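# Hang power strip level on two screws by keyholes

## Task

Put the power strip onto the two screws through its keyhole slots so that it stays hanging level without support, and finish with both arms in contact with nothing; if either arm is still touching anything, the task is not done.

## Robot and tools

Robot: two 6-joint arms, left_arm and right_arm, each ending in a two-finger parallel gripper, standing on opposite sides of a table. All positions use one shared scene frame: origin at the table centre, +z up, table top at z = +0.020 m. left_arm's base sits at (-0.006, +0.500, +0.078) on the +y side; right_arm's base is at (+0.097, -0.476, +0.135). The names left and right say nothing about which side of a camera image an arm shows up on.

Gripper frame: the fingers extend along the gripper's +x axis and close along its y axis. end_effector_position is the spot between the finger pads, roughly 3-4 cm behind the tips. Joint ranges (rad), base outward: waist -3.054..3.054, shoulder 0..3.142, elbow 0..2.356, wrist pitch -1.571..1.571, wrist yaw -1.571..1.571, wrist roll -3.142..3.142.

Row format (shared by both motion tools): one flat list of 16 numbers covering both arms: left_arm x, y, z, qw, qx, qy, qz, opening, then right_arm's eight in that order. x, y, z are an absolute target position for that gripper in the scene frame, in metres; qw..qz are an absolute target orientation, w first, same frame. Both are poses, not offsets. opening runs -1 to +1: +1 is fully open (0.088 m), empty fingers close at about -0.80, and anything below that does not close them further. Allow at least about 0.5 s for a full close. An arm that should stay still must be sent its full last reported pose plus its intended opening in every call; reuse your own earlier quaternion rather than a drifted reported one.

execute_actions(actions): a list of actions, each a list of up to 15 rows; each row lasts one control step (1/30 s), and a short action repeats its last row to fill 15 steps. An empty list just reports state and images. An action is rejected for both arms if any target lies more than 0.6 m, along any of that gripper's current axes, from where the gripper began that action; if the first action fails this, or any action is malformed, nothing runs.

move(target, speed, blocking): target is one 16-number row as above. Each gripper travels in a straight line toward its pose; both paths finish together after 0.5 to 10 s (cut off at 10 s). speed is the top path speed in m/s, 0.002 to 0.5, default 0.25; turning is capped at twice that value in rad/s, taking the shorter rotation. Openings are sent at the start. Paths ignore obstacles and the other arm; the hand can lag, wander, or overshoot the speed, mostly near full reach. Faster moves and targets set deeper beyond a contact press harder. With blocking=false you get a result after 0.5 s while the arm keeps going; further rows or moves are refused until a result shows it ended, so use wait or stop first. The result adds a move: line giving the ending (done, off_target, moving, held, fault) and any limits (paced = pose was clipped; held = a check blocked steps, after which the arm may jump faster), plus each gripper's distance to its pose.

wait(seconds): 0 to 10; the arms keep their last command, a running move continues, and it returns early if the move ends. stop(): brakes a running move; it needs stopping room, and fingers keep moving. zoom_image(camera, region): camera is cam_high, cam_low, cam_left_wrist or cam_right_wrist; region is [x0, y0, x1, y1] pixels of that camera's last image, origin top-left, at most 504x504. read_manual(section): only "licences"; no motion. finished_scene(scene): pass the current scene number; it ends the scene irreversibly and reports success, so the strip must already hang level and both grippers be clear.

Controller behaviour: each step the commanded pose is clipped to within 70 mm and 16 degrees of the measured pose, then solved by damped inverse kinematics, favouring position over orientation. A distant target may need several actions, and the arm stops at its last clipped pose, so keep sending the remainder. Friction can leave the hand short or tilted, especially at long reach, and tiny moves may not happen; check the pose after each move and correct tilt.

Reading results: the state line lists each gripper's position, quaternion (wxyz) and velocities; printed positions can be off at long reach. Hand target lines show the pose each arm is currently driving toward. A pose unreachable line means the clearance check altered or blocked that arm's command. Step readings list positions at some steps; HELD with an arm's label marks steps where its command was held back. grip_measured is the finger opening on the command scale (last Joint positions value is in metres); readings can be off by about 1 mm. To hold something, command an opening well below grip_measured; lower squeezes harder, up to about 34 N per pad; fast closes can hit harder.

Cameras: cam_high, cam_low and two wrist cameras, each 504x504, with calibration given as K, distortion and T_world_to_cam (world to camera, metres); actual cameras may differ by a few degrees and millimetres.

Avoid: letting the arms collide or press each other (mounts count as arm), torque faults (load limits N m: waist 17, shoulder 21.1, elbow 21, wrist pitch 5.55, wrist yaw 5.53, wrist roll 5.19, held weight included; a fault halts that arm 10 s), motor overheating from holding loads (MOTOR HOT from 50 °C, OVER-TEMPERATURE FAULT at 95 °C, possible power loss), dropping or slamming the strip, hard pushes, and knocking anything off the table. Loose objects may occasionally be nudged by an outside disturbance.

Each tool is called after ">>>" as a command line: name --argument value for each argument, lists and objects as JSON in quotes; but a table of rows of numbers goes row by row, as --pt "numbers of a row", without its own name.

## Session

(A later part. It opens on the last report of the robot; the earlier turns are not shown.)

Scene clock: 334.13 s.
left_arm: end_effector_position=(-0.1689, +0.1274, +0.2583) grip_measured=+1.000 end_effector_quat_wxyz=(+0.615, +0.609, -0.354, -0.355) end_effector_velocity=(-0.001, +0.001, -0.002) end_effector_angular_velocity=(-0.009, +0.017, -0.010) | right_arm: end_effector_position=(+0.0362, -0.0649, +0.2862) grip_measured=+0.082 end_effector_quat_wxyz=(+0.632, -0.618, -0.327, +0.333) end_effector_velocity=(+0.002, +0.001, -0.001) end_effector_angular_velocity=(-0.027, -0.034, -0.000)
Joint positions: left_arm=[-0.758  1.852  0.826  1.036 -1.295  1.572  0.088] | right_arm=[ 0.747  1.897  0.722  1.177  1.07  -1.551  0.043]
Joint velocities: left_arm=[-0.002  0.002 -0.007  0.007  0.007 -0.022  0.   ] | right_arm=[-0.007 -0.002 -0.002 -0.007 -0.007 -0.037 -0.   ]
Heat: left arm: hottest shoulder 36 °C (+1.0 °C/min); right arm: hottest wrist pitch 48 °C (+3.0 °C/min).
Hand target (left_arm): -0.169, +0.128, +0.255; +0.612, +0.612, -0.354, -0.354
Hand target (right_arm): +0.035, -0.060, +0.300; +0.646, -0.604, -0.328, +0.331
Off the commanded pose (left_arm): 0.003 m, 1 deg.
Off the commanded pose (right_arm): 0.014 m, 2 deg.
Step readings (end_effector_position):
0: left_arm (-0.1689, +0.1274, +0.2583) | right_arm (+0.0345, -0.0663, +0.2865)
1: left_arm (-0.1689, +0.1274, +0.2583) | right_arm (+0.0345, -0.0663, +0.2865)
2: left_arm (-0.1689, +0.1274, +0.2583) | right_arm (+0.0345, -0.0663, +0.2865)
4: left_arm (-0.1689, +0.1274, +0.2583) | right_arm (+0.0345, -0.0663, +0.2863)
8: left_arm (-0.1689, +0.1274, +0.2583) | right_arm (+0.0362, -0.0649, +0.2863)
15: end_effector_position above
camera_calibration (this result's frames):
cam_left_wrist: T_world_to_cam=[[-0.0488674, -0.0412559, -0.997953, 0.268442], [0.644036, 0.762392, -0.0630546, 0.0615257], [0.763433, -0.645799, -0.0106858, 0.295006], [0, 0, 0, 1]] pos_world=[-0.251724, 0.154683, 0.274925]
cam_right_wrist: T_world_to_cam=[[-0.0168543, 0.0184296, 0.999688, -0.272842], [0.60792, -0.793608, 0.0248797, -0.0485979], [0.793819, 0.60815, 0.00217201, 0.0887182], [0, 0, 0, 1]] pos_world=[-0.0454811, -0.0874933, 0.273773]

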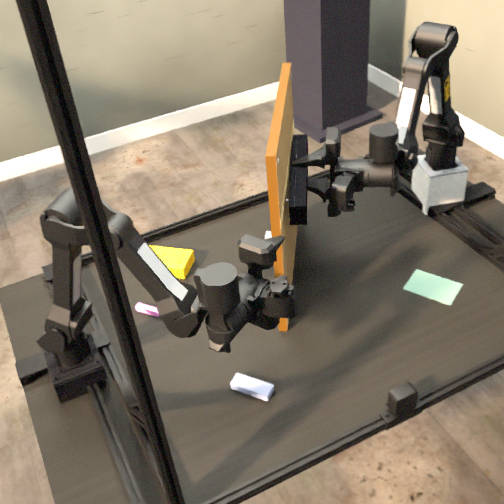

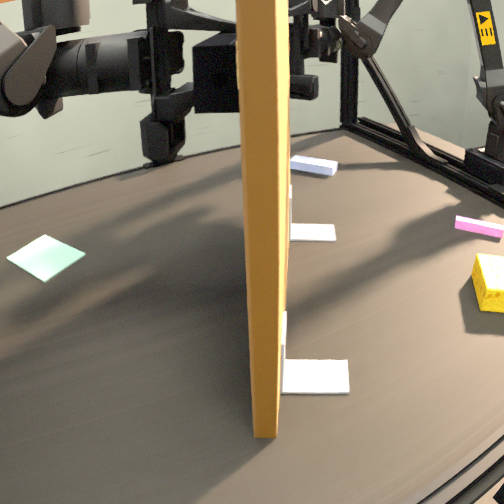

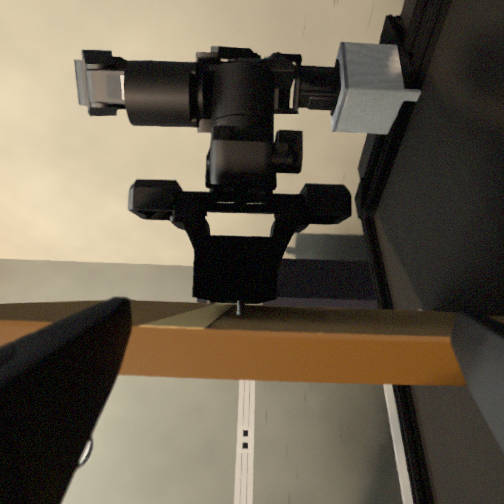

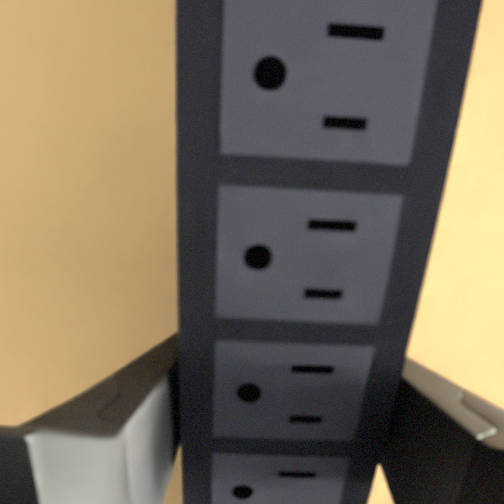

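>>> execute_actions --actions '[[[-0.169,0.128,0.255,0.6124,0.6124,-0.3536,-0.3536,1,0.0352,-0.0594,0.2995,0.6485,-0.6033,-0.327,0.3315,-0.6],[-0.169,0.128,0.255,0.6124,0.6124,-0.3536,-0.3536,1,0.0355,-0.0588,0.2995,0.6501,-0.6025,-0.3256,0.3313,-0.6],[-0.169,0.128,0.255,0.6124,0.6124,-0.3536,-0.3536,1,0.0357,-0.0583,0.2995,0.6506,-0.6029,-0.3248,0.3305,-0.6],[-0.169,0.128,0.255,0.6124,0.6124,-0.3536,-0.3536,1,0.0360,-0.0577,0.2995,0.651,-0.6033,-0.3241,0.3297,-0.6],[-0.169,0.128,0.255,0.6124,0.6124,-0.3536,-0.3536,1,0.0362,-0.0572,0.2995,0.6514,-0.6037,-0.3233,0.3289,-0.6],[-0.169,0.128,0.255,0.6124,0.6124,-0.3536,-0.3536,1,0.0365,-0.0566,0.2995,0.6518,-0.6042,-0.3226,0.328,-0.6],[-0.169,0.128,0.255,0.6124,0.6124,-0.3536,-0.3536,1,0.0367,-0.0561,0.2995,0.6522,-0.6046,-0.3218,0.3272,-0.6],[-0.169,0.128,0.255,0.6124,0.6124,-0.3536,-0.3536,1,0.0370,-0.0555,0.2995,0.6527,-0.605,-0.3211,0.3264,-0.6],[-0.169,0.128,0.255,0.6124,0.6124,-0.3536,-0.3536,1,0.0372,-0.0550,0.2995,0.6531,-0.6054,-0.3203,0.3256,-0.6],[-0.169,0.128,0.255,0.6124,0.6124,-0.3536,-0.3536,1,0.0375,-0.0544,0.2995,0.6535,-0.6058,-0.3196,0.3248,-0.6]]]'

>>> zoom_image --camera "cam_left_wrist" --region '[185, 260, 295, 330]'

Scene clock: 339.97 s.
left_arm: end_effector_position=(-0.1689, +0.1274, +0.2582) grip_measured=+1.000 end_effector_quat_wxyz=(+0.615, +0.609, -0.354, -0.355) end_effector_velocity=(-0.002, +0.002, -0.002) end_effector_angular_velocity=(+0.012, -0.015, +0.000) | right_arm: end_effector_position=(+0.0379, -0.0603, +0.2866) grip_measured=+0.082 end_effector_quat_wxyz=(+0.637, -0.621, -0.320, +0.326) end_effector_velocity=(+0.001, +0.002, -0.000) end_effector_angular_velocity=(+0.002, +0.005, -0.010)
Joint positions: left_arm=[-0.758  1.852  0.826  1.036 -1.295  1.572  0.088] | right_arm=[ 0.741  1.915  0.749  1.17   1.086 -1.55   0.043]
Joint velocities: left_arm=[-0.007  0.002 -0.002 -0.007 -0.007  0.007  0.   ] | right_arm=[-0.002  0.007  0.012 -0.007  0.007  0.007 -0.   ]
Heat: left arm: hottest shoulder 36 °C (+1.0 °C/min); right arm: hottest wrist pitch 48 °C (+3.0 °C/min).
Hand target (left_arm): -0.169, +0.128, +0.255; +0.612, +0.612, -0.354, -0.354
Hand target (right_arm): +0.038, -0.055, +0.300; +0.653, -0.605, -0.320, +0.325
Off the commanded pose (left_arm): 0.003 m, 1 deg.
Off the commanded pose (right_arm): 0.014 m, 3 deg.
Step readings (end_effector_position):
0: left_arm (-0.1689, +0.1274, +0.2582) | right_arm (+0.0362, -0.0648, +0.2862)
1: left_arm (-0.1689, +0.1274, +0.2582) | right_arm (+0.0362, -0.0648, +0.2862)
2: left_arm (-0.1689, +0.1274, +0.2582) | right_arm (+0.0362, -0.0648, +0.2863)
4: left_arm (-0.1689, +0.1274, +0.2582) | right_arm (+0.0363, -0.0642, +0.2863)
8: left_arm (-0.1689, +0.1274, +0.2582) | right_arm (+0.0375, -0.0619, +0.2864)
15: end_effector_position above
camera_calibration (this result's frames):
cam_left_wrist: T_world_to_cam=[[-0.0486011, -0.0409838, -0.997977, 0.26832], [0.644053, 0.762409, -0.0626749, 0.0614487], [0.763436, -0.645796, -0.0106582, 0.295], [0, 0, 0, 1]] pos_world=[-0.251749, 0.154658, 0.274773]
cam_right_wrist: T_world_to_cam=[[-0.0144214, 0.0156455, 0.999774, -0.273573], [0.589953, -0.807161, 0.0211412, -0.0449986], [0.807309, 0.590125, 0.00241024, 0.0828982], [0, 0, 0, 1]] pos_world=[-0.0443227, -0.0809612, 0.274262]

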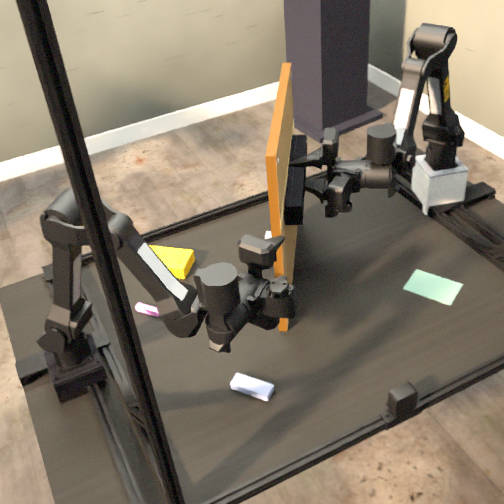

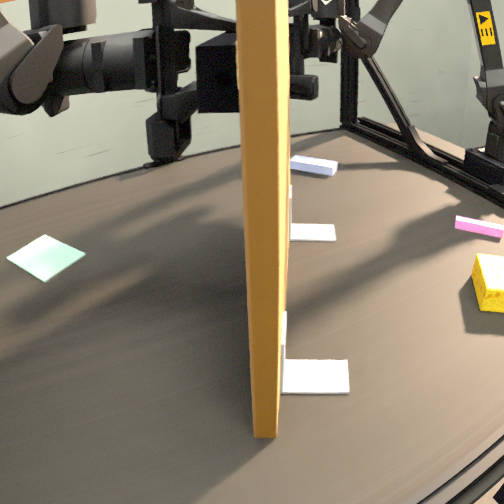

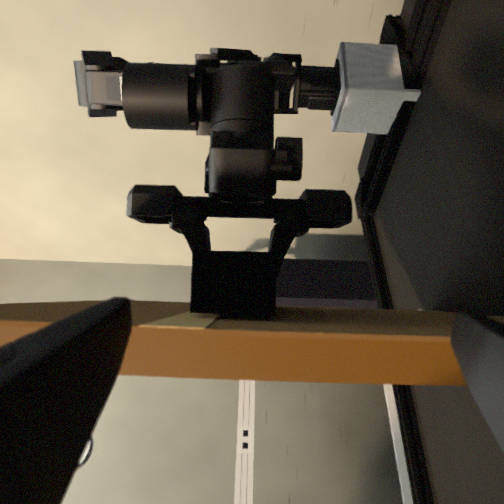

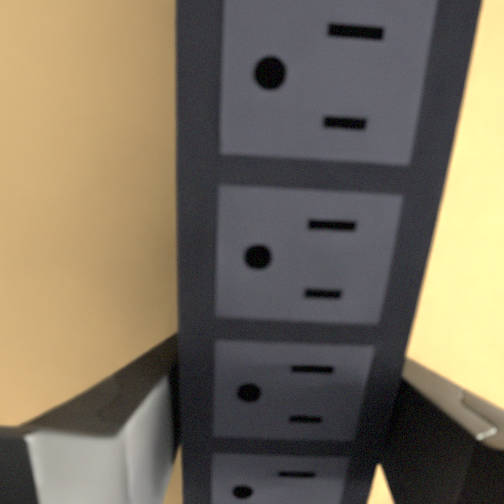

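Region (185, 260, 295, 330) of cam_left_wrist's 504x504 image, scaled by 4.582, with more detail than that image has; it fills the top 321 rows of this view, and the rest is white.

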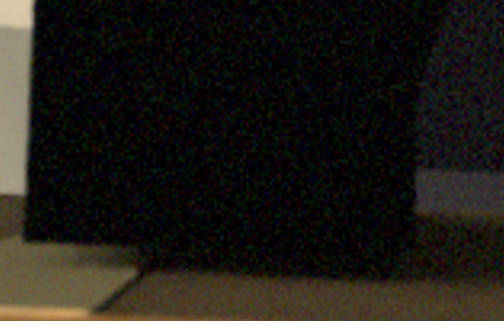

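>>> execute_actions --actions '[[[-0.169,0.128,0.255,0.6124,0.6124,-0.3536,-0.3536,1,0.0376,-0.0556,0.298,0.6519,-0.6069,-0.3197,0.3253,-0.6],[-0.169,0.128,0.255,0.6124,0.6124,-0.3536,-0.3536,1,0.0377,-0.0567,0.2965,0.6503,-0.608,-0.3198,0.3258,-0.6],[-0.169,0.128,0.255,0.6124,0.6124,-0.3536,-0.3536,1,0.0378,-0.0578,0.295,0.6486,-0.609,-0.3199,0.3261,-0.6],[-0.169,0.128,0.255,0.6124,0.6124,-0.3536,-0.3536,1,0.0378,-0.0589,0.2936,0.647,-0.61,-0.32,0.3264,-0.6],[-0.169,0.128,0.255,0.6124,0.6124,-0.3536,-0.3536,1,0.0378,-0.0589,0.2926,0.647,-0.61,-0.32,0.3264,-0.6],[-0.169,0.128,0.255,0.6124,0.6124,-0.3536,-0.3536,1,0.0378,-0.0589,0.2916,0.647,-0.61,-0.32,0.3264,-0.6],[-0.169,0.128,0.255,0.6124,0.6124,-0.3536,-0.3536,1,0.0378,-0.0589,0.2906,0.647,-0.61,-0.32,0.3264,-0.6],[-0.169,0.128,0.255,0.6124,0.6124,-0.3536,-0.3536,1,0.0378,-0.0589,0.2896,0.647,-0.61,-0.32,0.3264,-0.6],[-0.169,0.128,0.255,0.6124,0.6124,-0.3536,-0.3536,1,0.0378,-0.0589,0.2886,0.647,-0.61,-0.32,0.3264,-0.6],[-0.169,0.128,0.255,0.6124,0.6124,-0.3536,-0.3536,1,0.0378,-0.0589,0.2876,0.647,-0.61,-0.32,0.3264,-0.6],[-0.169,0.128,0.255,0.6124,0.6124,-0.3536,-0.3536,1,0.0378,-0.0589,0.2866,0.647,-0.61,-0.32,0.3264,-0.6],[-0.169,0.128,0.255,0.6124,0.6124,-0.3536,-0.3536,1,0.0378,-0.0589,0.2856,0.647,-0.61,-0.32,0.3264,-0.6],[-0.169,0.128,0.255,0.6124,0.6124,-0.3536,-0.3536,1,0.0378,-0.0589,0.2846,0.647,-0.61,-0.32,0.3264,-0.6],[-0.169,0.128,0.255,0.6124,0.6124,-0.3536,-0.3536,1,0.0378,-0.0589,0.2836,0.647,-0.61,-0.32,0.3264,-0.6],[-0.169,0.128,0.255,0.6124,0.6124,-0.3536,-0.3536,1,0.0378,-0.0589,0.2826,0.647,-0.61,-0.32,0.3264,-0.6]],[[-0.169,0.128,0.255,0.6124,0.6124,-0.3536,-0.3536,1,0.0378,-0.0589,0.2816,0.647,-0.61,-0.32,0.3264,-0.6],[-0.169,0.128,0.255,0.6124,0.6124,-0.3536,-0.3536,1,0.0378,-0.0589,0.2806,0.647,-0.61,-0.32,0.3264,-0.6],[-0.169,0.128,0.255,0.6124,0.6124,-0.3536,-0.3536,1,0.0378,-0.0589,0.2796,0.647,-0.61,-0.32,0.3264,-0.6],[-0.169,0.128,0.255,0.6124,0.6124,-0.3536,-0.3536,1,0.0378,-0.0589,0.2786,0.647,-0.61,-0.32,0.3264,-0.6]]]'

Scene clock: 349.83 s.
left_arm: end_effector_position=(-0.1689, +0.1274, +0.2581) grip_measured=+1.000 end_effector_quat_wxyz=(+0.615, +0.609, -0.354, -0.355) end_effector_velocity=(+0.002, +0.002, -0.001) end_effector_angular_velocity=(+0.016, -0.024, +0.020) | right_arm: end_effector_position=(+0.0383, -0.0599, +0.2719) grip_measured=+0.082 end_effector_quat_wxyz=(+0.638, -0.621, -0.319, +0.326) end_effector_velocity=(+0.000, +0.000, -0.001) end_effector_angular_velocity=(-0.002, -0.005, +0.005)
Joint positions: left_arm=[-0.758  1.852  0.826  1.036 -1.295  1.572  0.088] | right_arm=[ 0.74   1.971  0.74   1.236  1.087 -1.549  0.043]
Joint velocities: left_arm=[-0.002 -0.002 -0.002 -0.007 -0.022  0.022  0.   ] | right_arm=[-0.002  0.002 -0.002  0.007 -0.007 -0.007  0.   ]
Heat: left arm: hottest shoulder 36 °C (+1.0 °C/min); right arm: hottest wrist pitch 48 °C (+2.0 °C/min).
Hand target (left_arm): -0.169, +0.128, +0.255; +0.612, +0.612, -0.354, -0.354
Hand target (right_arm): +0.038, -0.059, +0.279; +0.647, -0.610, -0.320, +0.327
Off the commanded pose (left_arm): 0.003 m, 1 deg.
Off the commanded pose (right_arm): 0.007 m, 2 deg.
Step readings (end_effector_position; steps 1 to 15: 1st action; 16 to 30: 2nd action):
0: left_arm (-0.1689, +0.1274, +0.2581) | right_arm (+0.0381, -0.0599, +0.2865)
1: left_arm (-0.1689, +0.1274, +0.2581) | right_arm (+0.0381, -0.0599, +0.2865)
2: left_arm (-0.1689, +0.1274, +0.2581) | right_arm (+0.0381, -0.0599, +0.2865)
4: left_arm (-0.1689, +0.1274, +0.2581) | right_arm (+0.0381, -0.0599, +0.2865)
8: left_arm (-0.1689, +0.1274, +0.2581) | right_arm (+0.0380, -0.0598, +0.2862)
15: left_arm (-0.1689, +0.1274, +0.2581) | right_arm (+0.0384, -0.0597, +0.2814)
16: left_arm (-0.1689, +0.1274, +0.2581) | right_arm (+0.0384, -0.0597, +0.2804)
17: left_arm (-0.1689, +0.1274, +0.2581) | right_arm (+0.0383, -0.0597, +0.2788)
19: left_arm (-0.1689, +0.1274, +0.2581) | right_arm (+0.0384, -0.0599, +0.2753)
23: left_arm (-0.1689, +0.1274, +0.2581) | right_arm (+0.0383, -0.0599, +0.2722)
30: end_effector_position above
camera_calibration (this result's frames):
cam_left_wrist: T_world_to_cam=[[-0.0486652, -0.0409011, -0.997977, 0.268257], [0.644049, 0.762414, -0.062653, 0.0614397], [0.763434, -0.645796, -0.0107607, 0.295026], [0, 0, 0, 1]] pos_world=[-0.251748, 0.154656, 0.274739]
cam_right_wrist: T_world_to_cam=[[-0.0135986, 0.0148879, 0.999797, -0.258923], [0.58843, -0.808299, 0.0200398, -0.0443239], [0.808434, 0.588583, 0.00223118, 0.0823177], [0, 0, 0, 1]] pos_world=[-0.0439879, -0.080423, 0.259575]

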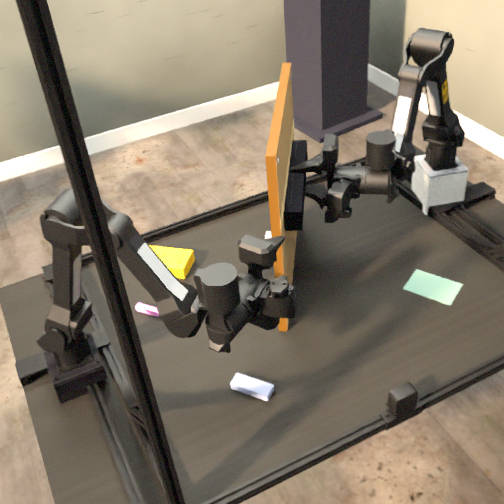

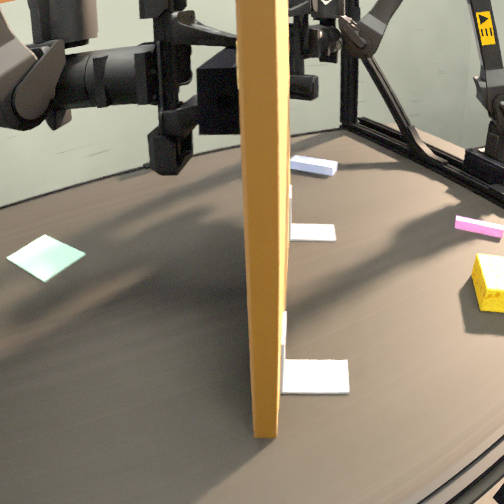

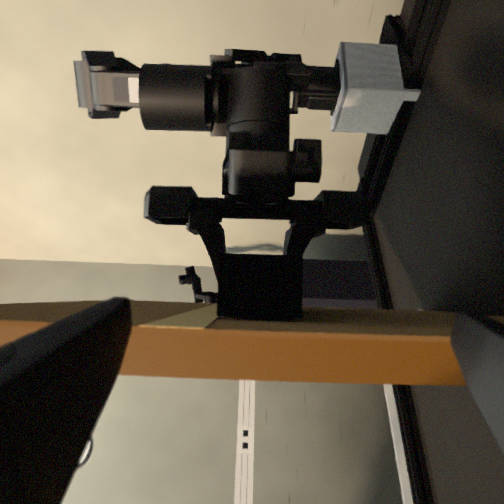

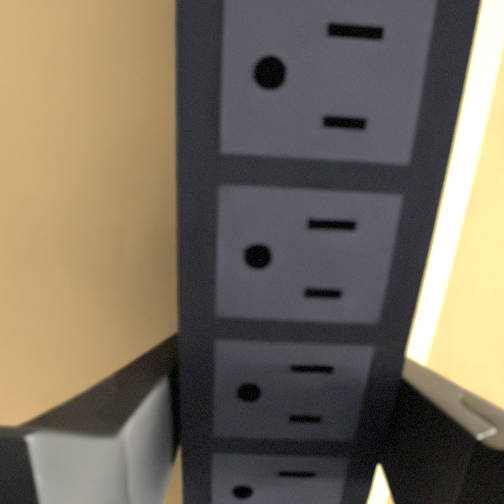

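The strip slid down 14.6 mm into the slots. Seating it fully, then opening the gripper.

>>> execute_actions --actions '[[[-0.169,0.128,0.255,0.6124,0.6124,-0.3536,-0.3536,1,0.0378,-0.0590,0.2774,0.646,-0.6112,-0.32,0.3264,-0.6],[-0.169,0.128,0.255,0.6124,0.6124,-0.3536,-0.3536,1,0.0379,-0.0591,0.2762,0.645,-0.6124,-0.32,0.3263,-0.6],[-0.169,0.128,0.255,0.6124,0.6124,-0.3536,-0.3536,1,0.038,-0.0592,0.275,0.644,-0.6136,-0.3198,0.3263,-0.6],[-0.169,0.128,0.255,0.6124,0.6124,-0.3536,-0.3536,1,0.038,-0.0593,0.2738,0.643,-0.6148,-0.3197,0.3262,-0.6],[-0.169,0.128,0.255,0.6124,0.6124,-0.3536,-0.3536,1,0.0381,-0.0594,0.2726,0.642,-0.616,-0.3196,0.3262,-0.6],[-0.169,0.128,0.255,0.6124,0.6124,-0.3536,-0.3536,1,0.0381,-0.0595,0.2714,0.641,-0.6172,-0.3195,0.3261,-0.6],[-0.169,0.128,0.255,0.6124,0.6124,-0.3536,-0.3536,1,0.0382,-0.0596,0.2702,0.640,-0.6184,-0.3193,0.3261,-0.6],[-0.169,0.128,0.255,0.6124,0.6124,-0.3536,-0.3536,1,0.0382,-0.0597,0.269,0.639,-0.6196,-0.3192,0.326,-0.6],[-0.169,0.128,0.255,0.6124,0.6124,-0.3536,-0.3536,1,0.0383,-0.0598,0.268,0.638,-0.621,-0.319,0.326,-0.6]],[[-0.169,0.128,0.255,0.6124,0.6124,-0.3536,-0.3536,1,0.0383,-0.0598,0.268,0.638,-0.621,-0.319,0.326,-0.2],[-0.169,0.128,0.255,0.6124,0.6124,-0.3536,-0.3536,1,0.0383,-0.0598,0.268,0.638,-0.621,-0.319,0.326,0.0],[-0.169,0.128,0.255,0.6124,0.6124,-0.3536,-0.3536,1,0.0383,-0.0598,0.268,0.638,-0.621,-0.319,0.326,0.05],[-0.169,0.128,0.255,0.6124,0.6124,-0.3536,-0.3536,1,0.0383,-0.0598,0.268,0.638,-0.621,-0.319,0.326,0.1],[-0.169,0.128,0.255,0.6124,0.6124,-0.3536,-0.3536,1,0.0383,-0.0598,0.268,0.638,-0.621,-0.319,0.326,0.13],[-0.169,0.128,0.255,0.6124,0.6124,-0.3536,-0.3536,1,0.0383,-0.0598,0.268,0.638,-0.621,-0.319,0.326,0.17],[-0.169,0.128,0.255,0.6124,0.6124,-0.3536,-0.3536,1,0.0383,-0.0598,0.268,0.638,-0.621,-0.319,0.326,0.22],[-0.169,0.128,0.255,0.6124,0.6124,-0.3536,-0.3536,1,0.0383,-0.0598,0.268,0.638,-0.621,-0.319,0.326,0.3],[-0.169,0.128,0.255,0.6124,0.6124,-0.3536,-0.3536,1,0.0383,-0.0598,0.268,0.638,-0.621,-0.319,0.326,0.4],[-0.169,0.128,0.255,0.6124,0.6124,-0.3536,-0.3536,1,0.0383,-0.0598,0.268,0.638,-0.621,-0.319,0.326,0.55],[-0.169,0.128,0.255,0.6124,0.6124,-0.3536,-0.3536,1,0.0383,-0.0598,0.268,0.638,-0.621,-0.319,0.326,0.7],[-0.169,0.128,0.255,0.6124,0.6124,-0.3536,-0.3536,1,0.0383,-0.0598,0.268,0.638,-0.621,-0.319,0.326,1]]]'

Scene clock: 359.43 s.
left_arm: end_effector_position=(-0.1688, +0.1274, +0.2579) grip_measured=+1.000 end_effector_quat_wxyz=(+0.615, +0.609, -0.354, -0.355) end_effector_velocity=(+0.002, +0.002, -0.001) end_effector_angular_velocity=(+0.009, -0.011, +0.020) | right_arm: end_effector_position=(+0.0383, -0.0598, +0.2701) grip_measured=+0.801 end_effector_quat_wxyz=(+0.640, -0.619, -0.319, +0.326) end_effector_velocity=(+0.000, +0.000, -0.003) end_effector_angular_velocity=(-0.015, -0.011, +0.005)
Joint positions: left_arm=[-0.758  1.852  0.826  1.036 -1.296  1.572  0.088] | right_arm=[ 0.74   1.981  0.74   1.252  1.088 -1.549  0.078]
Joint velocities: left_arm=[-0.002 -0.002 -0.002 -0.007 -0.022  0.007  0.   ] | right_arm=[-0.002  0.002 -0.002 -0.007 -0.007 -0.007  0.089]
Heat: left arm: hottest shoulder 36 °C (+0.0 °C/min); right arm: hottest wrist pitch 48 °C (+1.0 °C/min).
Hand target (left_arm): -0.169, +0.128, +0.255; +0.612, +0.612, -0.354, -0.354
Hand target (right_arm): +0.038, -0.060, +0.268; +0.638, -0.621, -0.319, +0.326
Off the commanded pose (left_arm): 0.003 m, 0 deg.
Off the commanded pose (right_arm): 0.002 m, 0 deg.
Step readings (end_effector_position; steps 1 to 15: 1st action; 16 to 30: 2nd action):
0: left_arm (-0.1689, +0.1273, +0.2580) | right_arm (+0.0383, -0.0600, +0.2716)
1: left_arm (-0.1689, +0.1273, +0.2580) | right_arm (+0.0383, -0.0600, +0.2717)
2: left_arm (-0.1689, +0.1273, +0.2580) | right_arm (+0.0383, -0.0599, +0.2716)
4: left_arm (-0.1689, +0.1273, +0.2580) | right_arm (+0.0383, -0.0599, +0.2712)
8: left_arm (-0.1689, +0.1273, +0.2580) | right_arm (+0.0383, -0.0598, +0.2703)
15: left_arm (-0.1689, +0.1274, +0.2580) | right_arm (+0.0382, -0.0597, +0.2697)
16: left_arm (-0.1689, +0.1274, +0.2580) | right_arm (+0.0382, -0.0597, +0.2697)
17: left_arm (-0.1689, +0.1274, +0.2580) | right_arm (+0.0382, -0.0597, +0.2697)
19: left_arm (-0.1689, +0.1274, +0.2580) | right_arm (+0.0382, -0.0597, +0.2695)
23: left_arm (-0.1688, +0.1274, +0.2579) | right_arm (+0.0383, -0.0598, +0.2695)
30: end_effector_position above
camera_calibration (this result's frames):
cam_left_wrist: T_world_to_cam=[[-0.0481198, -0.0403727, -0.998025, 0.268053], [0.643792, 0.762694, -0.0618933, 0.0610569], [0.763686, -0.645499, -0.010709, 0.294992], [0, 0, 0, 1]] pos_world=[-0.251691, 0.154671, 0.274462]
cam_right_wrist: T_world_to_cam=[[-0.0105776, 0.00967749, 0.999897, -0.257577], [0.587867, -0.808836, 0.0140472, -0.0425591], [0.808888, 0.587955, 0.00286649, 0.082021], [0, 0, 0, 1]] pos_world=[-0.0440513, -0.0801553, 0.257913]

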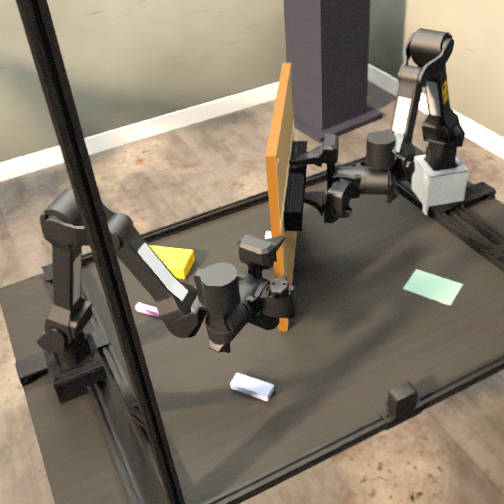

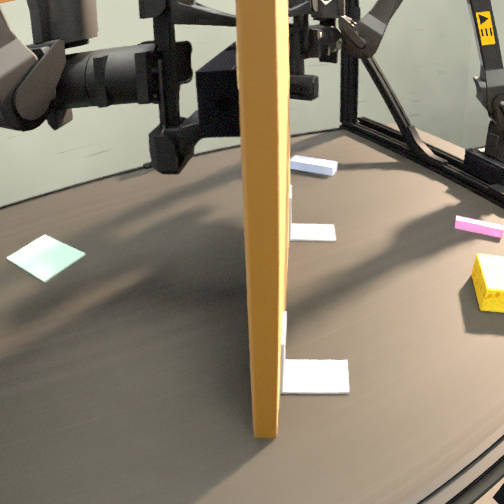

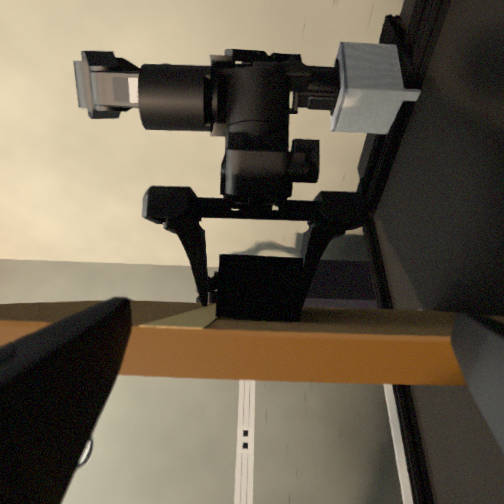

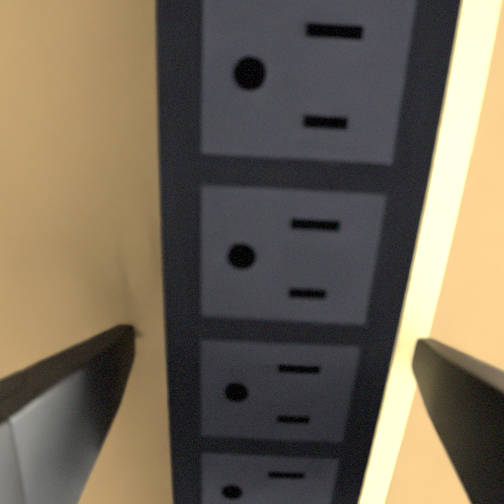

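>>> move --target '[-0.184,0.154,0.258,0.6124,0.6124,-0.3536,-0.3536,1,-0.017,-0.144,0.272,0.638,-0.621,-0.319,0.326,1]' --speed 0.15

Scene clock: 362.27 s.
left_arm: end_effector_position=(-0.1858, +0.1509, +0.2563) grip_measured=+1.000 end_effector_quat_wxyz=(+0.611, +0.612, -0.355, -0.354) end_effector_velocity=(-0.001, +0.002, -0.001) end_effector_angular_velocity=(-0.005, +0.008, -0.000) | right_arm: end_effector_position=(-0.0182, -0.1418, +0.2709) grip_measured=+0.987 end_effector_quat_wxyz=(+0.638, -0.620, -0.319, +0.327) end_effector_velocity=(-0.000, -0.003, +0.001) end_effector_angular_velocity=(-0.008, -0.013, -0.000)
Joint positions: left_arm=[-0.843  1.843  0.809  1.036 -1.38   1.574  0.088] | right_arm=[ 1.041  1.888  0.589  1.309  1.386 -1.553  0.087]
Joint velocities: left_arm=[-0.007  0.002 -0.002  0.007 -0.007 -0.007  0.   ] | right_arm=[ 0.007 -0.007 -0.007  0.007  0.007 -0.022 -0.   ]
Heat: left arm: hottest shoulder 36 °C (+0.0 °C/min); right arm: hottest wrist pitch 47 °C (+0.0 °C/min).
Hand target (left_arm): -0.184, +0.154, +0.258; +0.612, +0.612, -0.354, -0.353
Hand target (right_arm): -0.017, -0.144, +0.272; +0.638, -0.621, -0.319, +0.326
Off the commanded pose (left_arm): 0.004 m, 0 deg.
Off the commanded pose (right_arm): 0.003 m, 0 deg.
move: done
camera_calibration (this result's frames):
cam_left_wrist: T_world_to_cam=[[-0.0409769, -0.0335962, -0.998595, 0.26702], [0.644781, 0.762588, -0.0521144, 0.0516265], [0.763268, -0.646011, -0.00958631, 0.322785], [0, 0, 0, 1]] pos_world=[-0.268718, 0.178124, 0.27243]
cam_right_wrist: T_world_to_cam=[[-0.0117621, 0.014124, 0.999831, -0.257557], [0.590315, -0.806965, 0.018344, -0.0766162], [0.807087, 0.590431, 0.00115397, 0.176713], [0, 0, 0, 1]] pos_world=[-0.100425, -0.162526, 0.258715]

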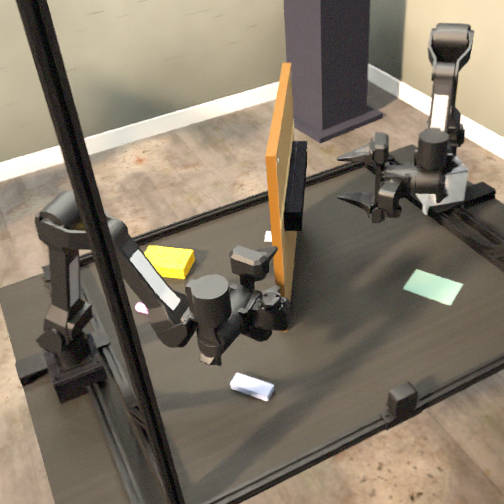

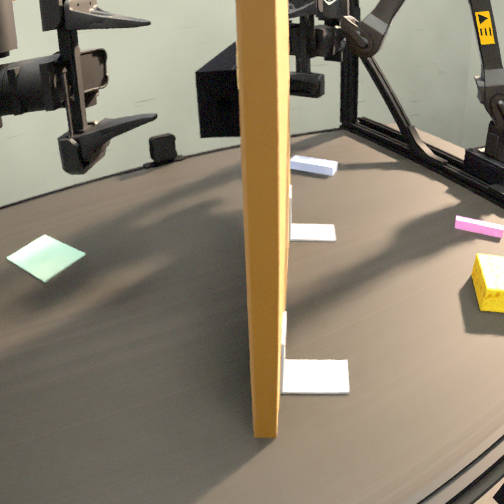

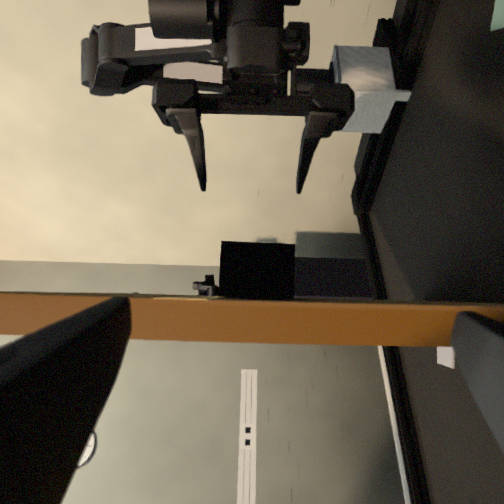

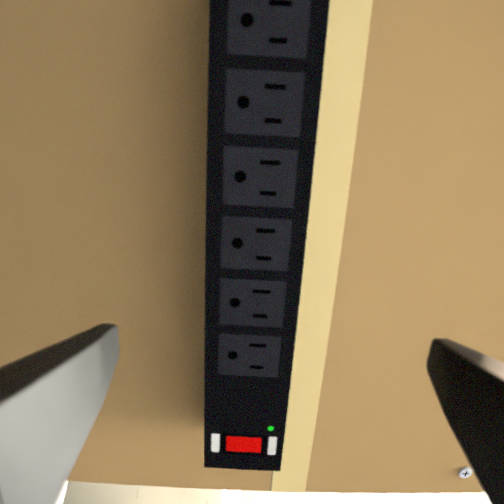

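The strip hangs by itself and is parallel to the tape line, and both arms are clear of everything.

>>> finished_scene --scene 2

The scene is finished: the task was done.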